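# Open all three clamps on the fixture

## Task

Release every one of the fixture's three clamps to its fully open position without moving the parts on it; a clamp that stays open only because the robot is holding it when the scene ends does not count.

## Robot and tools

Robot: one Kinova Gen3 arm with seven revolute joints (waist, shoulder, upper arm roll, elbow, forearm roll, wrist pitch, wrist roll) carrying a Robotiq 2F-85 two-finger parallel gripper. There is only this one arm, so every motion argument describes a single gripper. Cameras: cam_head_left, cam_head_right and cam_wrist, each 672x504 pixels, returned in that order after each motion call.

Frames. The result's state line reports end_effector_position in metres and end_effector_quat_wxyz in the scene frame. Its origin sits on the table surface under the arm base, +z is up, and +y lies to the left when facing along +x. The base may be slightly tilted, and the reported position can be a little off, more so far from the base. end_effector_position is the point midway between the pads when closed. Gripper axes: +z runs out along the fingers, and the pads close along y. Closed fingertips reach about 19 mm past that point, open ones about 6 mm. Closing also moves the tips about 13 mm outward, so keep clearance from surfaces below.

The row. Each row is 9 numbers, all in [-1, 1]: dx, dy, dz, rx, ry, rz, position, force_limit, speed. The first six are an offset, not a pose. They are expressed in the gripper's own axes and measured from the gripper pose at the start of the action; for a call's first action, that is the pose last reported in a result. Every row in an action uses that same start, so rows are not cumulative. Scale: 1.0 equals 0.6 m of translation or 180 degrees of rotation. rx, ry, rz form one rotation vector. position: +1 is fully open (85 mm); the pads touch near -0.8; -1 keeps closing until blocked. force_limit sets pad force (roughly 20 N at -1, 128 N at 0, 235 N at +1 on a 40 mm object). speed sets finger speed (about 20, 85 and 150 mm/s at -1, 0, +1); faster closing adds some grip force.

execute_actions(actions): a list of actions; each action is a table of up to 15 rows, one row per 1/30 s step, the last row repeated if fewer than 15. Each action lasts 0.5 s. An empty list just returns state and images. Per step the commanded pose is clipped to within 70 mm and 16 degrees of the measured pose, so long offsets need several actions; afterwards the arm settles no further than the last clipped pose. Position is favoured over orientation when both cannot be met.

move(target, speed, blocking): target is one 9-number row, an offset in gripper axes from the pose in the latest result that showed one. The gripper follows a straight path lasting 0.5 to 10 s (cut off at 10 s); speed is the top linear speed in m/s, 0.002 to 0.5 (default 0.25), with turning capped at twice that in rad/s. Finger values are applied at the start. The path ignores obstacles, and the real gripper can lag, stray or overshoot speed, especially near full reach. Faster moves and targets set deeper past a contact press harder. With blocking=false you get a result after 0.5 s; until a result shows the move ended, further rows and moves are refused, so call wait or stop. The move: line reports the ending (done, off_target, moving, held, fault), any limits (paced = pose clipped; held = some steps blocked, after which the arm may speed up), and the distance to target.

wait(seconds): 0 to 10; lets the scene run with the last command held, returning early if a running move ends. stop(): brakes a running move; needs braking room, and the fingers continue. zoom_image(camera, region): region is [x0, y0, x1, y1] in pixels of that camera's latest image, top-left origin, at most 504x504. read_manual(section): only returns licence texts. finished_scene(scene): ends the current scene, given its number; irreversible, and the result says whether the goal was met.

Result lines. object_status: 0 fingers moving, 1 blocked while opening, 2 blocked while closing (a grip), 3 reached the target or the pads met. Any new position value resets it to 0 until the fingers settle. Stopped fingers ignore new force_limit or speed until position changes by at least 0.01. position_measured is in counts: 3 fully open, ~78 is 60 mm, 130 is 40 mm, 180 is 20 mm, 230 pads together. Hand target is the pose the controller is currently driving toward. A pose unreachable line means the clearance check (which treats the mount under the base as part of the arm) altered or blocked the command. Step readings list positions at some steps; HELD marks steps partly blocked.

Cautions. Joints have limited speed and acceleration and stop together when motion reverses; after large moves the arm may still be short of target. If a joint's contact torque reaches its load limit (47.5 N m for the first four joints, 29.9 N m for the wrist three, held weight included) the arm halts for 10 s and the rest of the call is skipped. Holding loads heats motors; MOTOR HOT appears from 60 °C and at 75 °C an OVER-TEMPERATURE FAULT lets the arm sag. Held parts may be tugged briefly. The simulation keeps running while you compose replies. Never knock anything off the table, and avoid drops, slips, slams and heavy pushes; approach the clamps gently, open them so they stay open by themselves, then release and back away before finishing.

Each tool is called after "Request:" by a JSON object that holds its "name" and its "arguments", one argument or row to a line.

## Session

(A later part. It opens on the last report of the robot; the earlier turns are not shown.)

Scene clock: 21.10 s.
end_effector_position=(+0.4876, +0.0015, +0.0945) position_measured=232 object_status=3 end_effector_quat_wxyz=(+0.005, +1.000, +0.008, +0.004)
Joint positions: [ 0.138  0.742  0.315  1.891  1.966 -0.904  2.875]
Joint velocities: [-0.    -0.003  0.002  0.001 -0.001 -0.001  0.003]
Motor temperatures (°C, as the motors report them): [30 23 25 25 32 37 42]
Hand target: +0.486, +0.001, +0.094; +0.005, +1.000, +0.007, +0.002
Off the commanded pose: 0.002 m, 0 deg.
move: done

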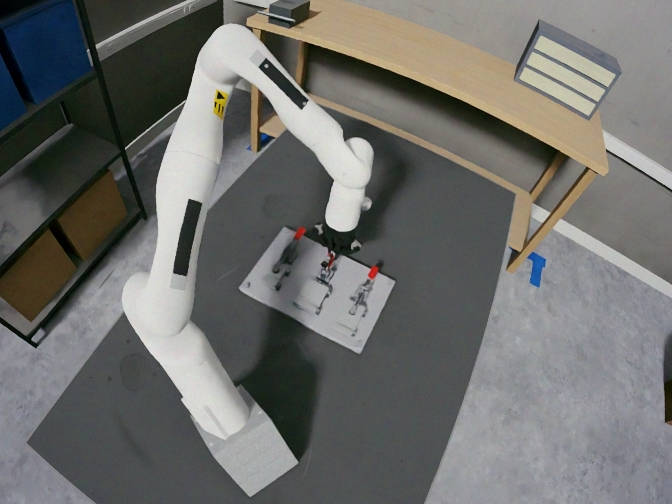

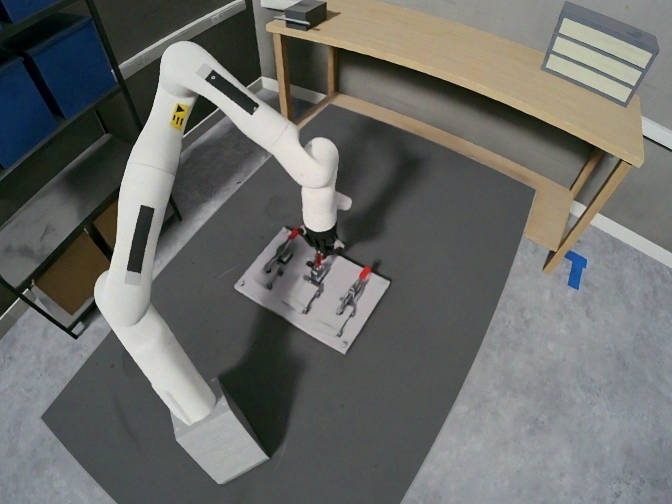

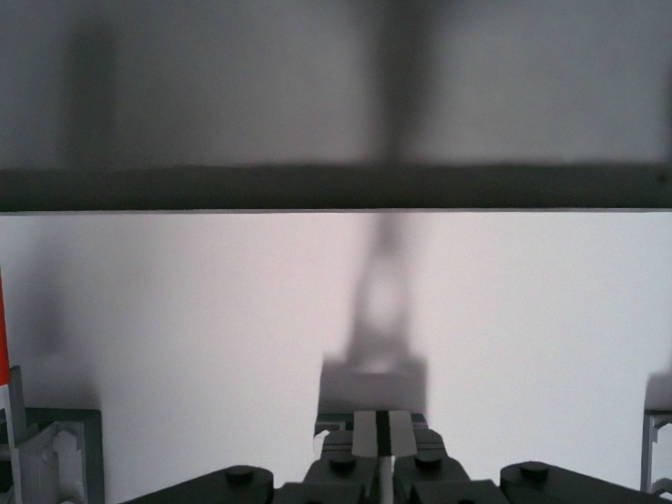

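It moved further; push a bit more to find the stop.

Request:
{"name": "move", "arguments": {
  "target": [-0.02,0,0,0,0,0,-1,0,0],
  "speed": 0.02
}}

Request:
{"name": "zoom_image", "arguments": {
  "camera": "cam_head_right",
  "region": [240, 190, 400, 310]
}}

Scene clock: 22.07 s.
end_effector_position=(+0.4869, +0.0020, +0.0975) position_measured=232 object_status=3 end_effector_quat_wxyz=(+0.007, +1.000, +0.012, +0.015)
Joint positions: [ 0.144  0.729  0.31   1.917  1.939 -0.888  2.914]
Joint velocities: [-0.004 -0.     0.007  0.001 -0.003 -0.004  0.002]
Motor temperatures (°C, as the motors report them): [30 23 25 25 32 37 42]
Hand target: +0.476, +0.001, +0.094; +0.005, +1.000, +0.008, +0.004
Off the commanded pose: 0.012 m, 1 deg.
move: off_target

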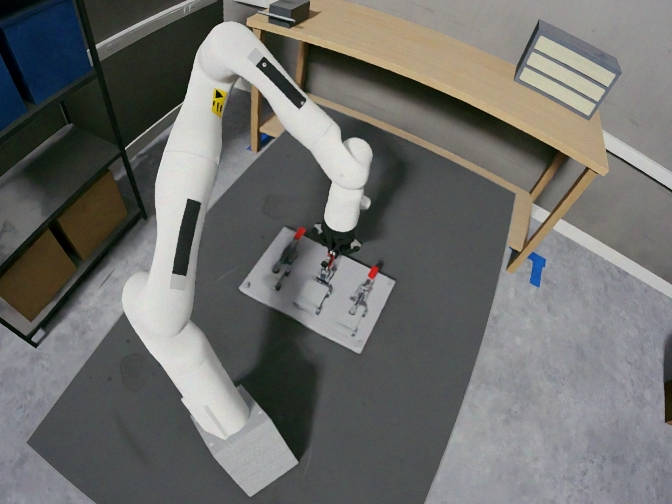

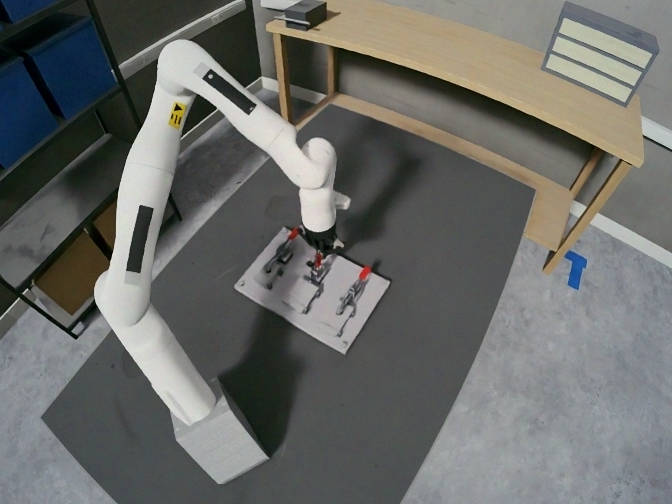

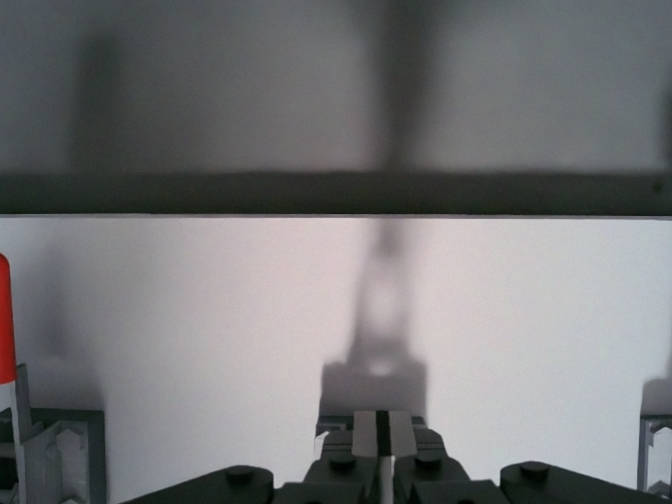

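Region (240, 190, 400, 310) of cam_head_right's 672x504 image, scaled by 3.150, with more detail than that image has; it fills the top 378 rows of this view, and the rest is white.

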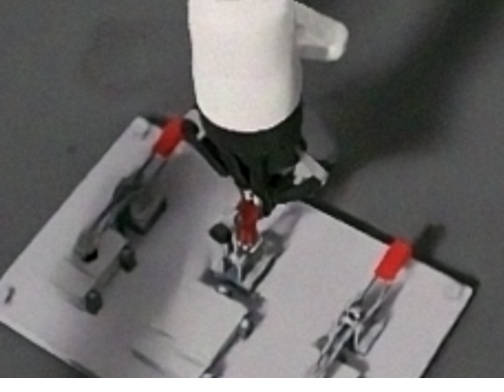

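Request:
{"name": "move", "arguments": {
  "target": [0.058,0.18,0.015,0.0045,-0.0095,0.0076,0.2,0,0]
}}

Scene clock: 23.30 s.
end_effector_position=(+0.5252, -0.1050, +0.0915) position_measured=104 object_status=3 end_effector_quat_wxyz=(+0.000, +1.000, -0.000, +0.000)
Joint positions: [ 0.287  0.962  0.347  1.591  2.029 -1.05   2.855]
Joint velocities: [ 0.002  0.005  0.    -0.001  0.    -0.     0.   ]
Motor temperatures (°C, as the motors report them): [30 24 25 25 32 37 42]
Hand target: +0.525, -0.105, +0.091; +0.000, +1.000, -0.000, -0.000
Off the commanded pose: 0.001 m, 0 deg.
move: done

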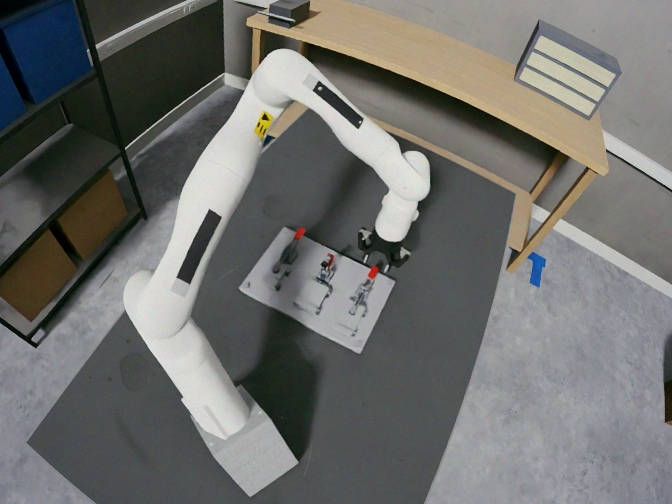

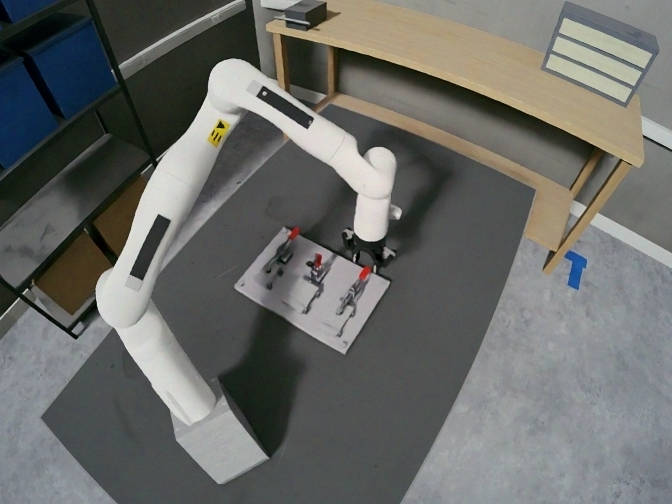

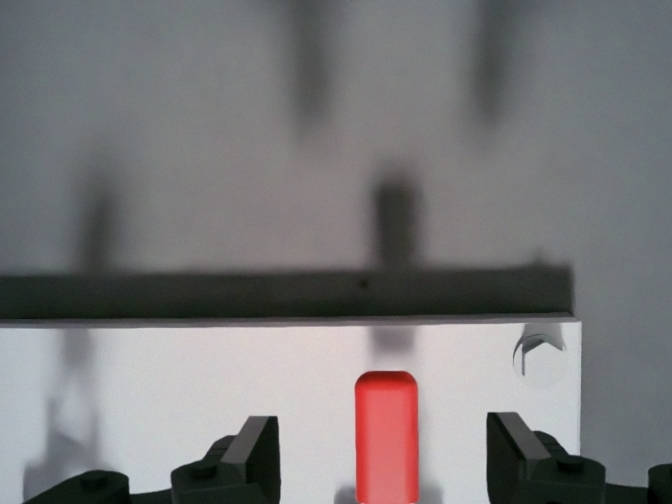

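Request:
{"name": "move", "arguments": {
  "target": [-0.007,0.003,0.082,0,0,0,0.2,0,0],
  "speed": 0.1
}}

Request:
{"name": "move", "arguments": {
  "target": [0,0,0,0,0,0,-1,-0.5,0]
}}

Request:
{"name": "move", "arguments": {
  "target": [-0.02,0,-0.043,0,0.167,0,-1,-0.5,0],
  "speed": 0.15
}}

Request:
{"name": "zoom_image", "arguments": {
  "camera": "cam_head_right",
  "region": [260, 210, 420, 330]
}}

Scene clock: 24.30 s.
end_effector_position=(+0.5212, -0.1068, +0.0426) position_measured=104 object_status=3 end_effector_quat_wxyz=(+0.000, +1.000, -0.000, +0.000)
Joint positions: [ 0.263  1.034  0.302  1.601  1.958 -0.969  2.905]
Joint velocities: [ 0.     0.004 -0.    -0.     0.001  0.001  0.   ]
Motor temperatures (°C, as the motors report them): [30 24 25 25 32 37 42]
Hand target: +0.521, -0.107, +0.042; +0.000, +1.000, -0.000, +0.000
Off the commanded pose: 0.000 m, 0 deg.
move: done

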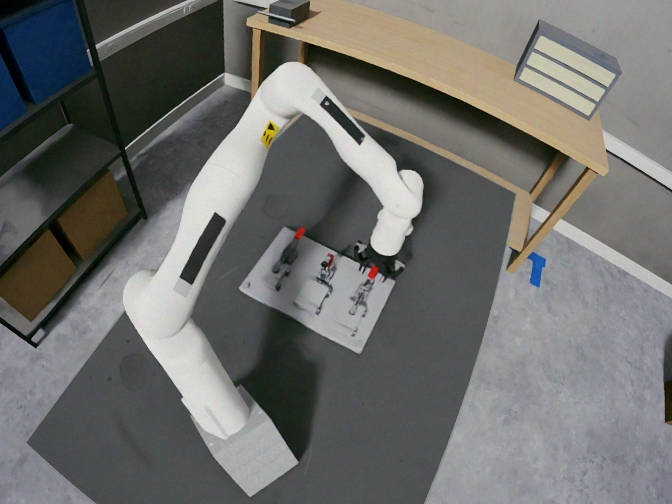

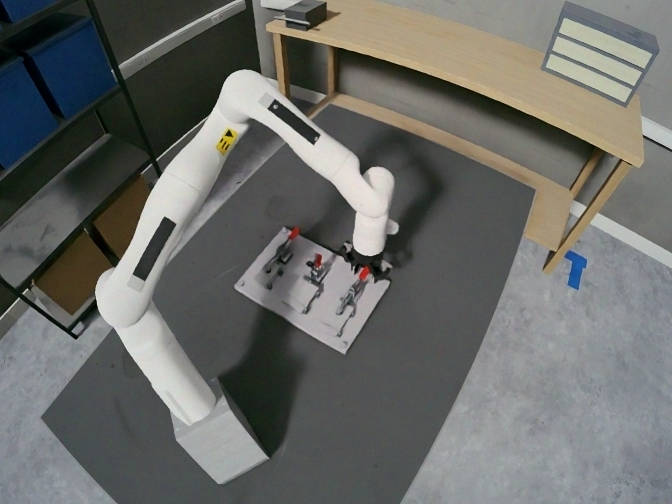

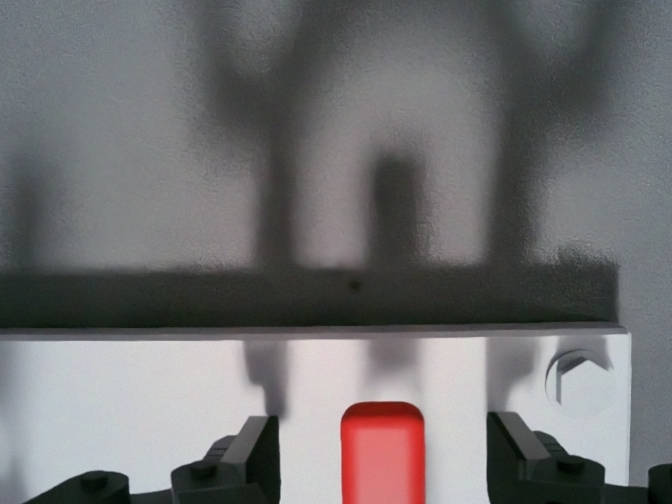

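Scene clock: 24.93 s.
end_effector_position=(+0.5212, -0.1066, +0.0427) position_measured=189 object_status=0 end_effector_quat_wxyz=(+0.000, +1.000, -0.000, +0.000)
Joint positions: [ 0.263  1.034  0.302  1.601  1.958 -0.969  2.905]
Joint velocities: [-0.    -0.001  0.     0.     0.    -0.     0.002]
Motor temperatures (°C, as the motors report them): [30 24 25 25 32 37 42]
Hand target: +0.521, -0.107, +0.043; +0.000, +1.000, -0.000, +0.000
Off the commanded pose: 0.000 m, 0 deg.
move: done

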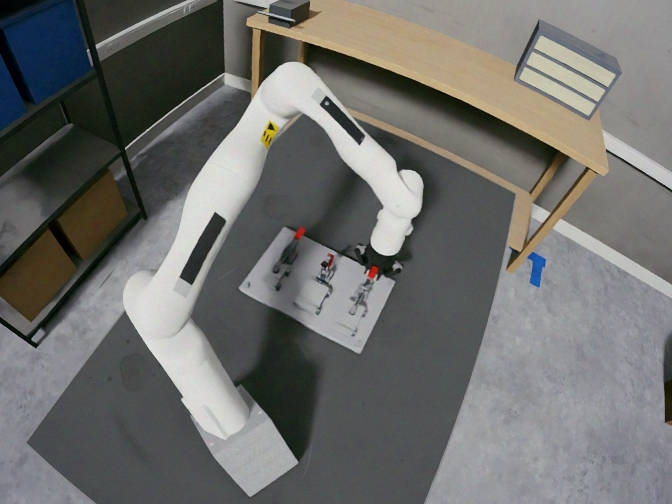

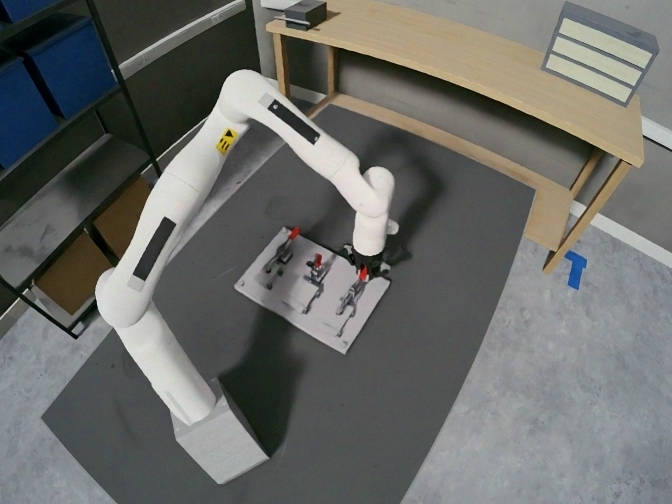

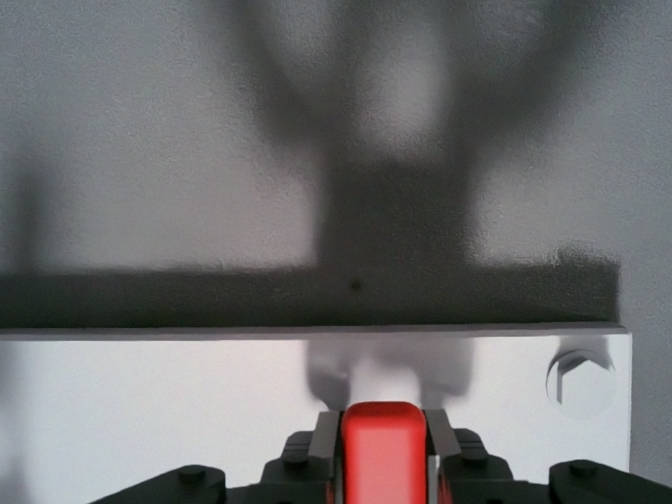

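Scene clock: 27.00 s.
end_effector_position=(+0.5093, -0.1067, +0.0668) position_measured=189 object_status=2 end_effector_quat_wxyz=(-0.000, +0.966, +0.000, +0.259)
Joint positions: [ 0.517  1.035  0.071  2.078  1.116 -0.98   3.944]
Joint velocities: [ 0.004  0.004 -0.002  0.    -0.    -0.004  0.001]
Motor temperatures (°C, as the motors report them): [30 24 25 25 32 37 42]
Hand target: +0.509, -0.107, +0.069; -0.000, +0.966, +0.000, +0.259
Off the commanded pose: 0.002 m, 0 deg.
move: done

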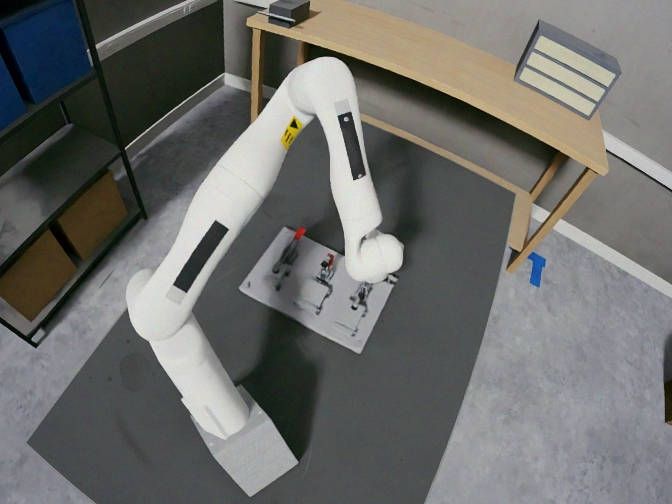

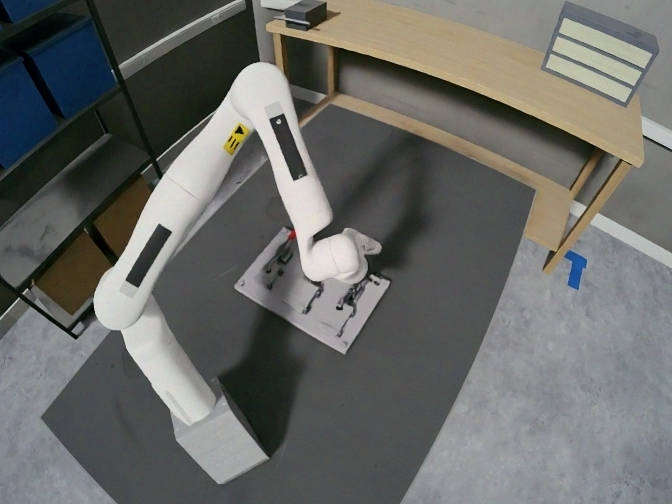

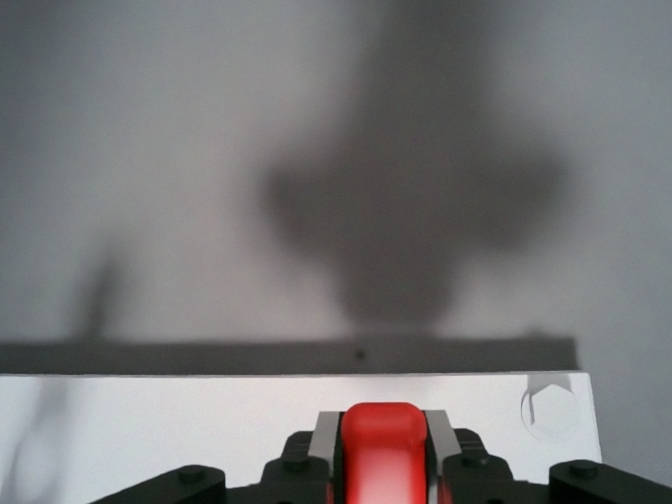

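Region (260, 210, 420, 330) of cam_head_right's 672x504 image, scaled by 3.150, with more detail than that image has; it fills the top 378 rows of this view, and the rest is white.

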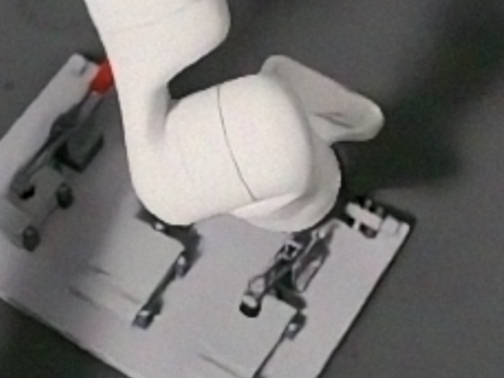

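Request:
{"name": "execute_actions", "arguments": {
  "actions": [
    [[0,0,0,0,0,0,0.2,0,1]]
  ]
}}

Request:
{"name": "move", "arguments": {
  "target": [0.063,0,0.011,0,-0.167,0,0.2,0,1]
}}

Request:
{"name": "execute_actions", "arguments": {
  "actions": [
    [[0,0,0,0,0,0,-1,0,1]]
  ]
}}

Request:
{"name": "move", "arguments": {
  "target": [-0.097,0,-0.012,0,0,0,-1,0,1],
  "speed": 0.04
}}

Request:
{"name": "zoom_image", "arguments": {
  "camera": "cam_head_right",
  "region": [260, 210, 420, 330]
}}

Scene clock: 27.83 s.
end_effector_position=(+0.5093, -0.1067, +0.0668) position_measured=104 object_status=0 end_effector_quat_wxyz=(-0.000, +0.966, +0.000, +0.259)
Joint positions: [ 0.517  1.035  0.072  2.078  1.116 -0.98   3.944]
Joint velocities: [-0.     0.001  0.     0.    -0.     0.001 -0.   ]
Motor temperatures (°C, as the motors report them): [30 24 25 25 32 37 42]
Hand target: +0.509, -0.107, +0.067; -0.000, +0.966, +0.000, +0.259
Off the commanded pose: 0.000 m, 0 deg.
Step readings (end_effector_position):
0: (+0.5093, -0.1067, +0.0668)
1: (+0.5093, -0.1067, +0.0663)
2: (+0.5096, -0.1067, +0.0660)
4: (+0.5094, -0.1065, +0.0663)
8: (+0.5093, -0.1067, +0.0667)
15: end_effector_position above

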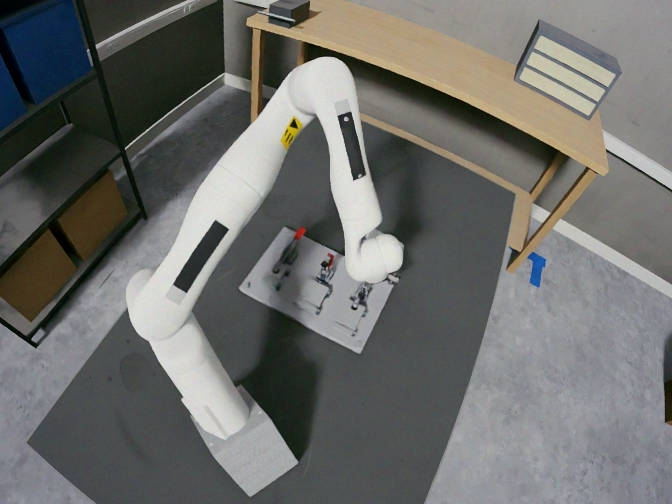

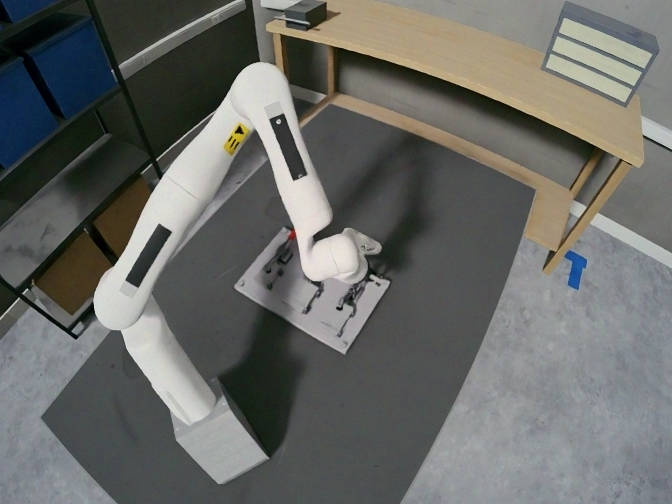

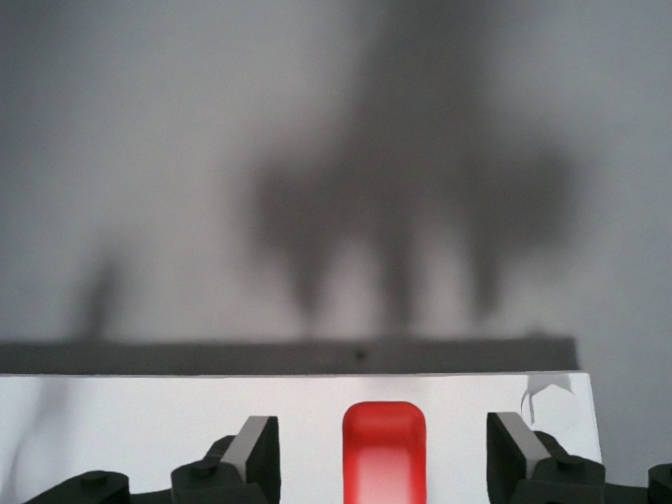

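Scene clock: 29.33 s.
end_effector_position=(+0.5455, -0.1064, +0.0802) position_measured=104 object_status=3 end_effector_quat_wxyz=(-0.000, +1.000, +0.000, -0.000)
Joint positions: [ 0.296  0.99   0.301  1.515  2.063 -1.036  2.786]
Joint velocities: [-0.004  0.006 -0.004 -0.003  0.003  0.001 -0.003]
Motor temperatures (°C, as the motors report them): [30 24 25 25 32 37 42]
Hand target: +0.545, -0.106, +0.080; -0.000, +1.000, +0.000, -0.001
Off the commanded pose: 0.000 m, 0 deg.
move: done

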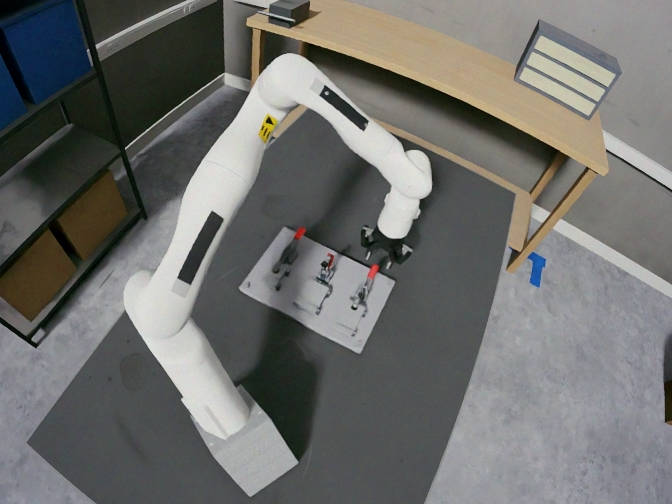

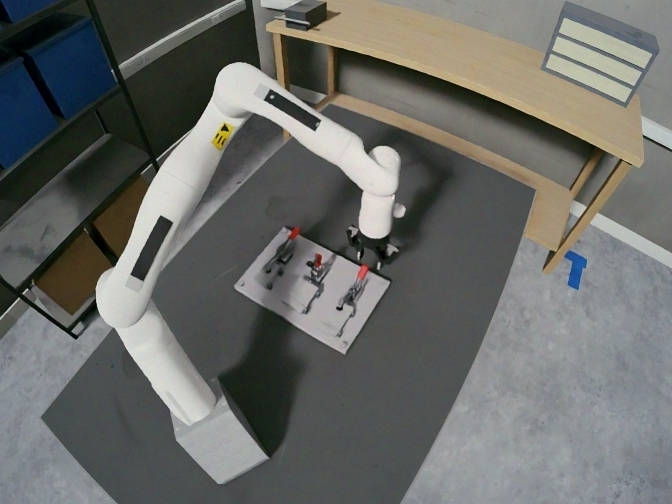

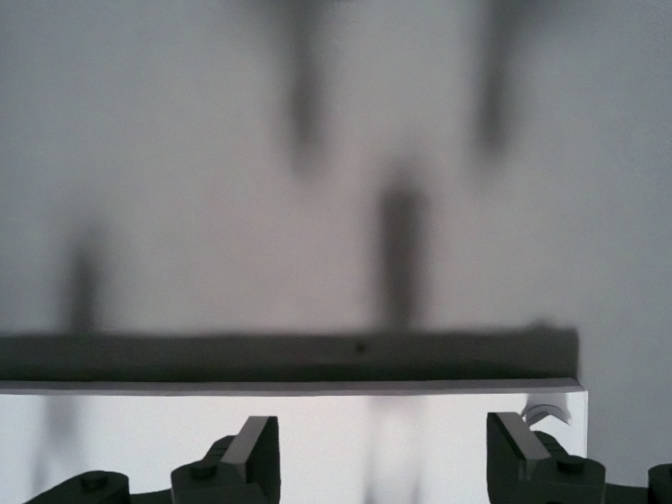

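Scene clock: 29.83 s.
end_effector_position=(+0.5455, -0.1064, +0.0802) position_measured=232 object_status=0 end_effector_quat_wxyz=(-0.000, +1.000, +0.000, -0.000)
Joint positions: [ 0.296  0.99   0.301  1.515  2.063 -1.036  2.786]
Joint velocities: [ 0.    -0.001  0.     0.     0.    -0.    -0.001]
Motor temperatures (°C, as the motors report them): [30 24 25 25 32 37 42]
Hand target: +0.546, -0.106, +0.080; -0.000, +1.000, +0.000, -0.000
Off the commanded pose: 0.000 m, 0 deg.
Step readings (end_effector_position):
0: (+0.5455, -0.1064, +0.0802)
1: (+0.5455, -0.1063, +0.0802)
2: (+0.5456, -0.1063, +0.0803)
4: (+0.5456, -0.1064, +0.0803)
8: (+0.5455, -0.1064, +0.0802)
15: end_effector_position above

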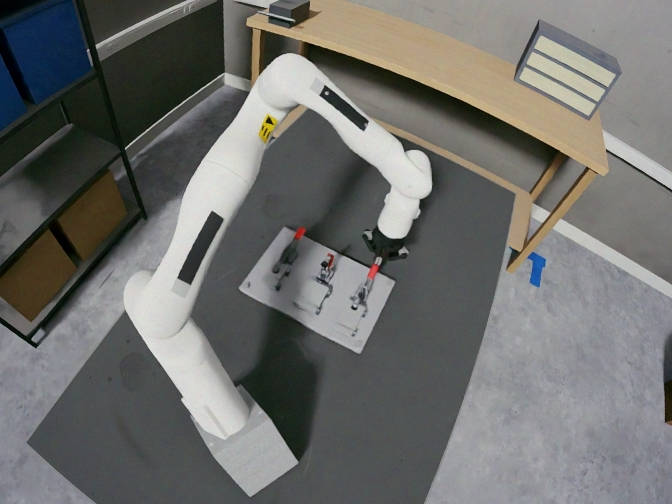

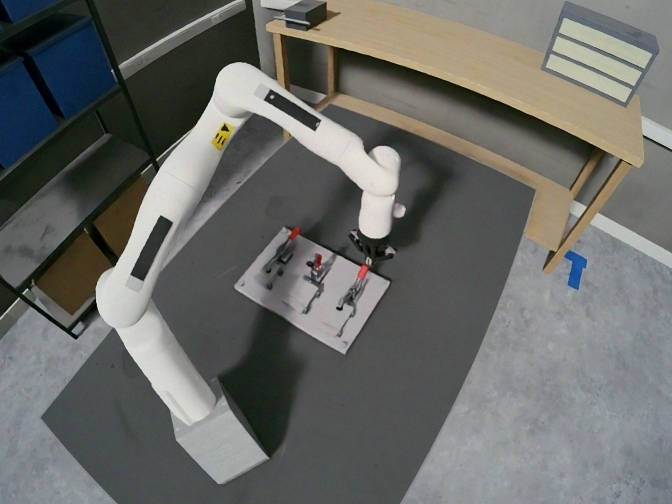

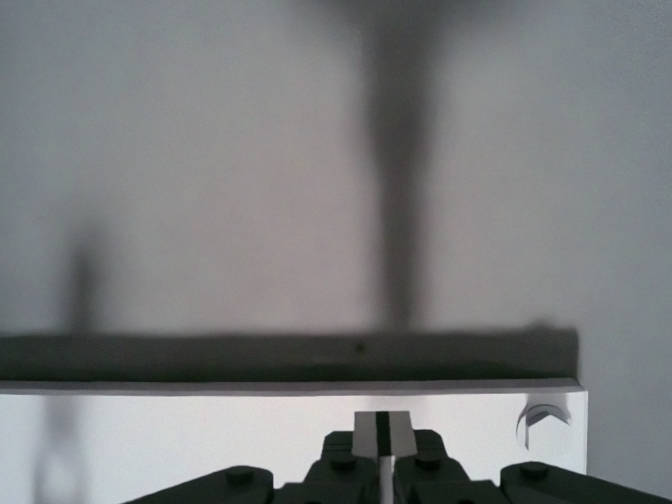

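Scene clock: 31.57 s.
end_effector_position=(+0.4878, -0.1064, +0.0875) position_measured=232 object_status=3 end_effector_quat_wxyz=(+0.000, +1.000, +0.000, +0.000)
Joint positions: [ 0.343  0.937  0.28   1.711  2.025 -0.968  2.953]
Joint velocities: [ 0.    -0.001  0.     0.001 -0.001 -0.001  0.001]
Motor temperatures (°C, as the motors report them): [30 24 25 25 32 37 42]
Hand target: +0.487, -0.107, +0.087; -0.000, +1.000, +0.000, -0.000
Off the commanded pose: 0.000 m, 0 deg.
move: done

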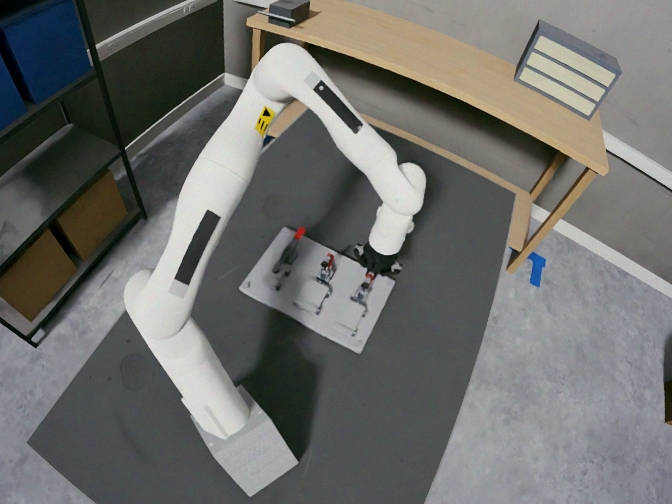

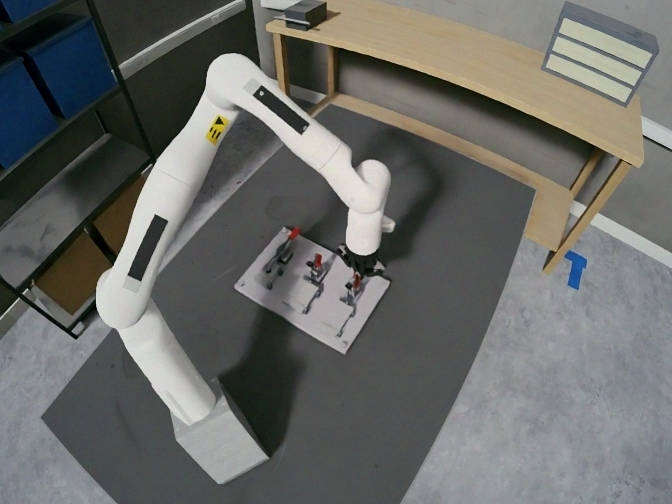

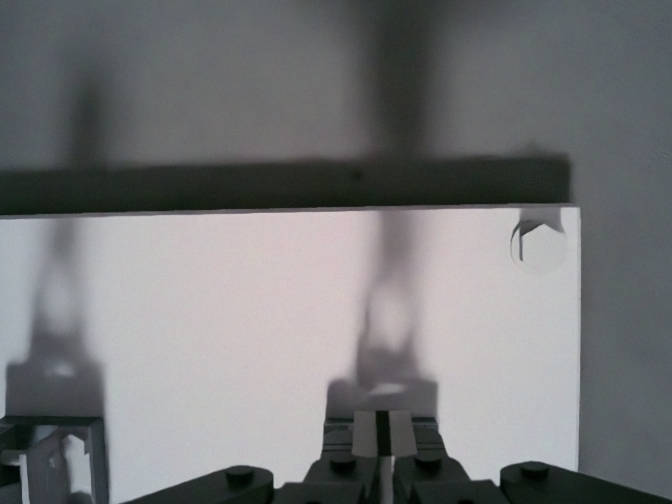

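Region (260, 210, 420, 330) of cam_head_right's 672x504 image, scaled by 3.150, with more detail than that image has; it fills the top 378 rows of this view, and the rest is white.

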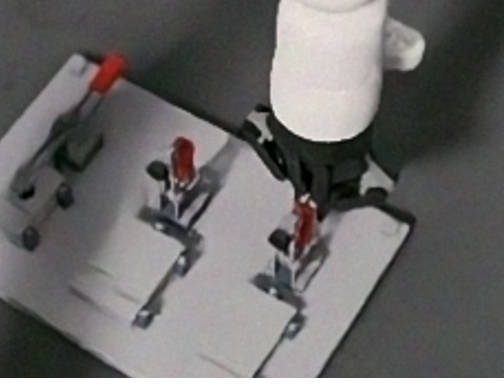

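Request:
{"name": "move", "arguments": {
  "target": [-0.012,0,0,0,0,0,-1,0,1],
  "speed": 0.02
}}

Scene clock: 32.33 s.
end_effector_position=(+0.4872, -0.1059, +0.0889) position_measured=232 object_status=3 end_effector_quat_wxyz=(+0.001, +1.000, +0.003, +0.006)
Joint positions: [ 0.347  0.93   0.277  1.726  2.012 -0.958  2.976]
Joint velocities: [-0.002 -0.002  0.005  0.001 -0.003 -0.003  0.003]
Motor temperatures (°C, as the motors report them): [30 24 25 25 32 37 42]
Hand target: +0.481, -0.106, +0.087; +0.000, +1.000, +0.000, +0.000
Off the commanded pose: 0.007 m, 1 deg.
move: off_target

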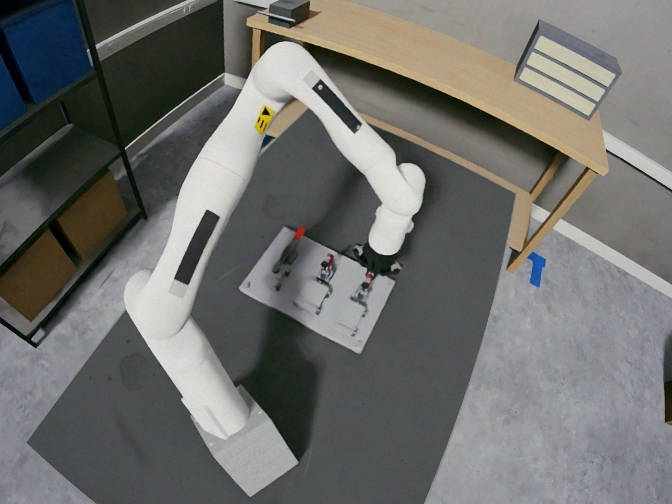

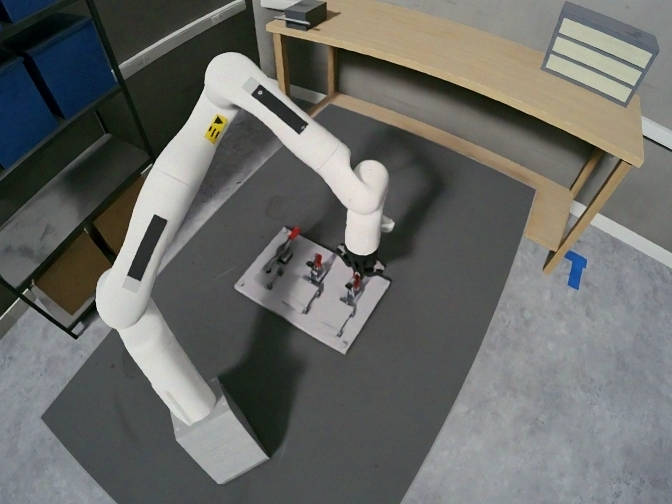

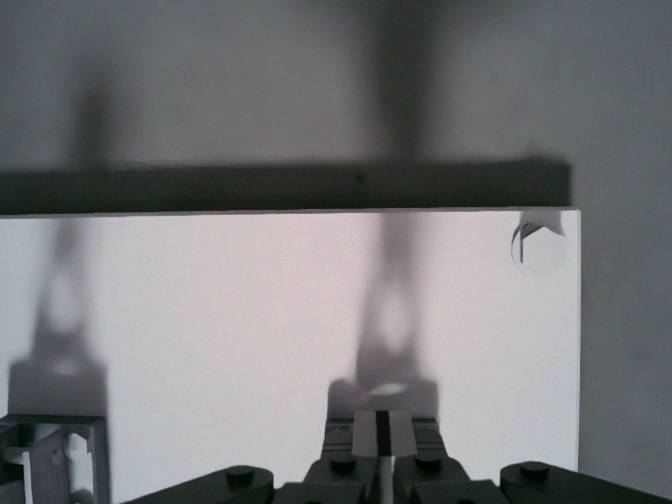

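Request:
{"name": "move", "arguments": {
  "target": [0.05,-0.365,-0.03,0.0006,-0.004,0.002,0.2,0,0]
}}

Scene clock: 33.87 s.
end_effector_position=(+0.5142, +0.1131, +0.1062) position_measured=104 object_status=3 end_effector_quat_wxyz=(+0.000, +1.000, +0.000, -0.001)
Joint positions: [-0.046  0.578  0.287  1.862  2.076 -0.88   2.518]
Joint velocities: [-0.002 -0.002 -0.001  0.     0.001  0.001 -0.001]
Motor temperatures (°C, as the motors report them): [30 24 25 25 32 37 42]
Hand target: +0.514, +0.113, +0.106; +0.000, +1.000, +0.000, -0.001
Off the commanded pose: 0.001 m, 0 deg.
move: done

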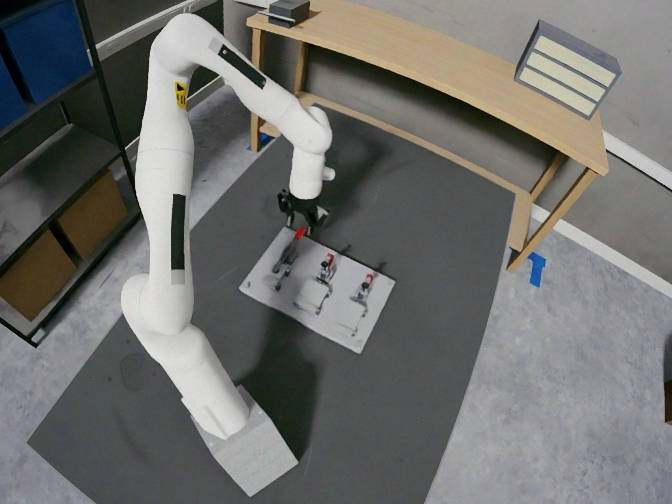

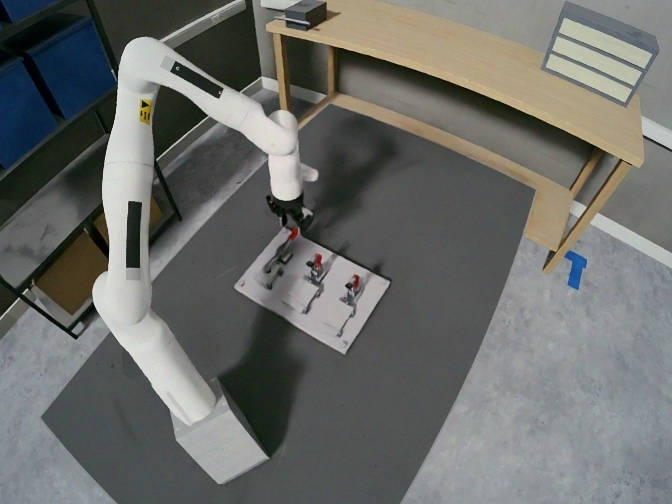

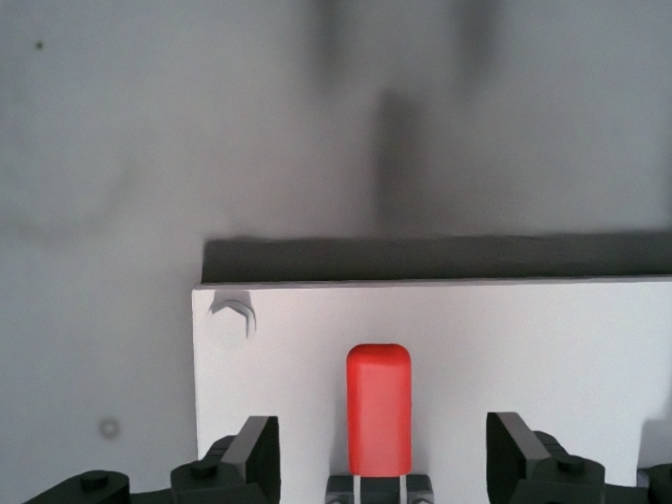

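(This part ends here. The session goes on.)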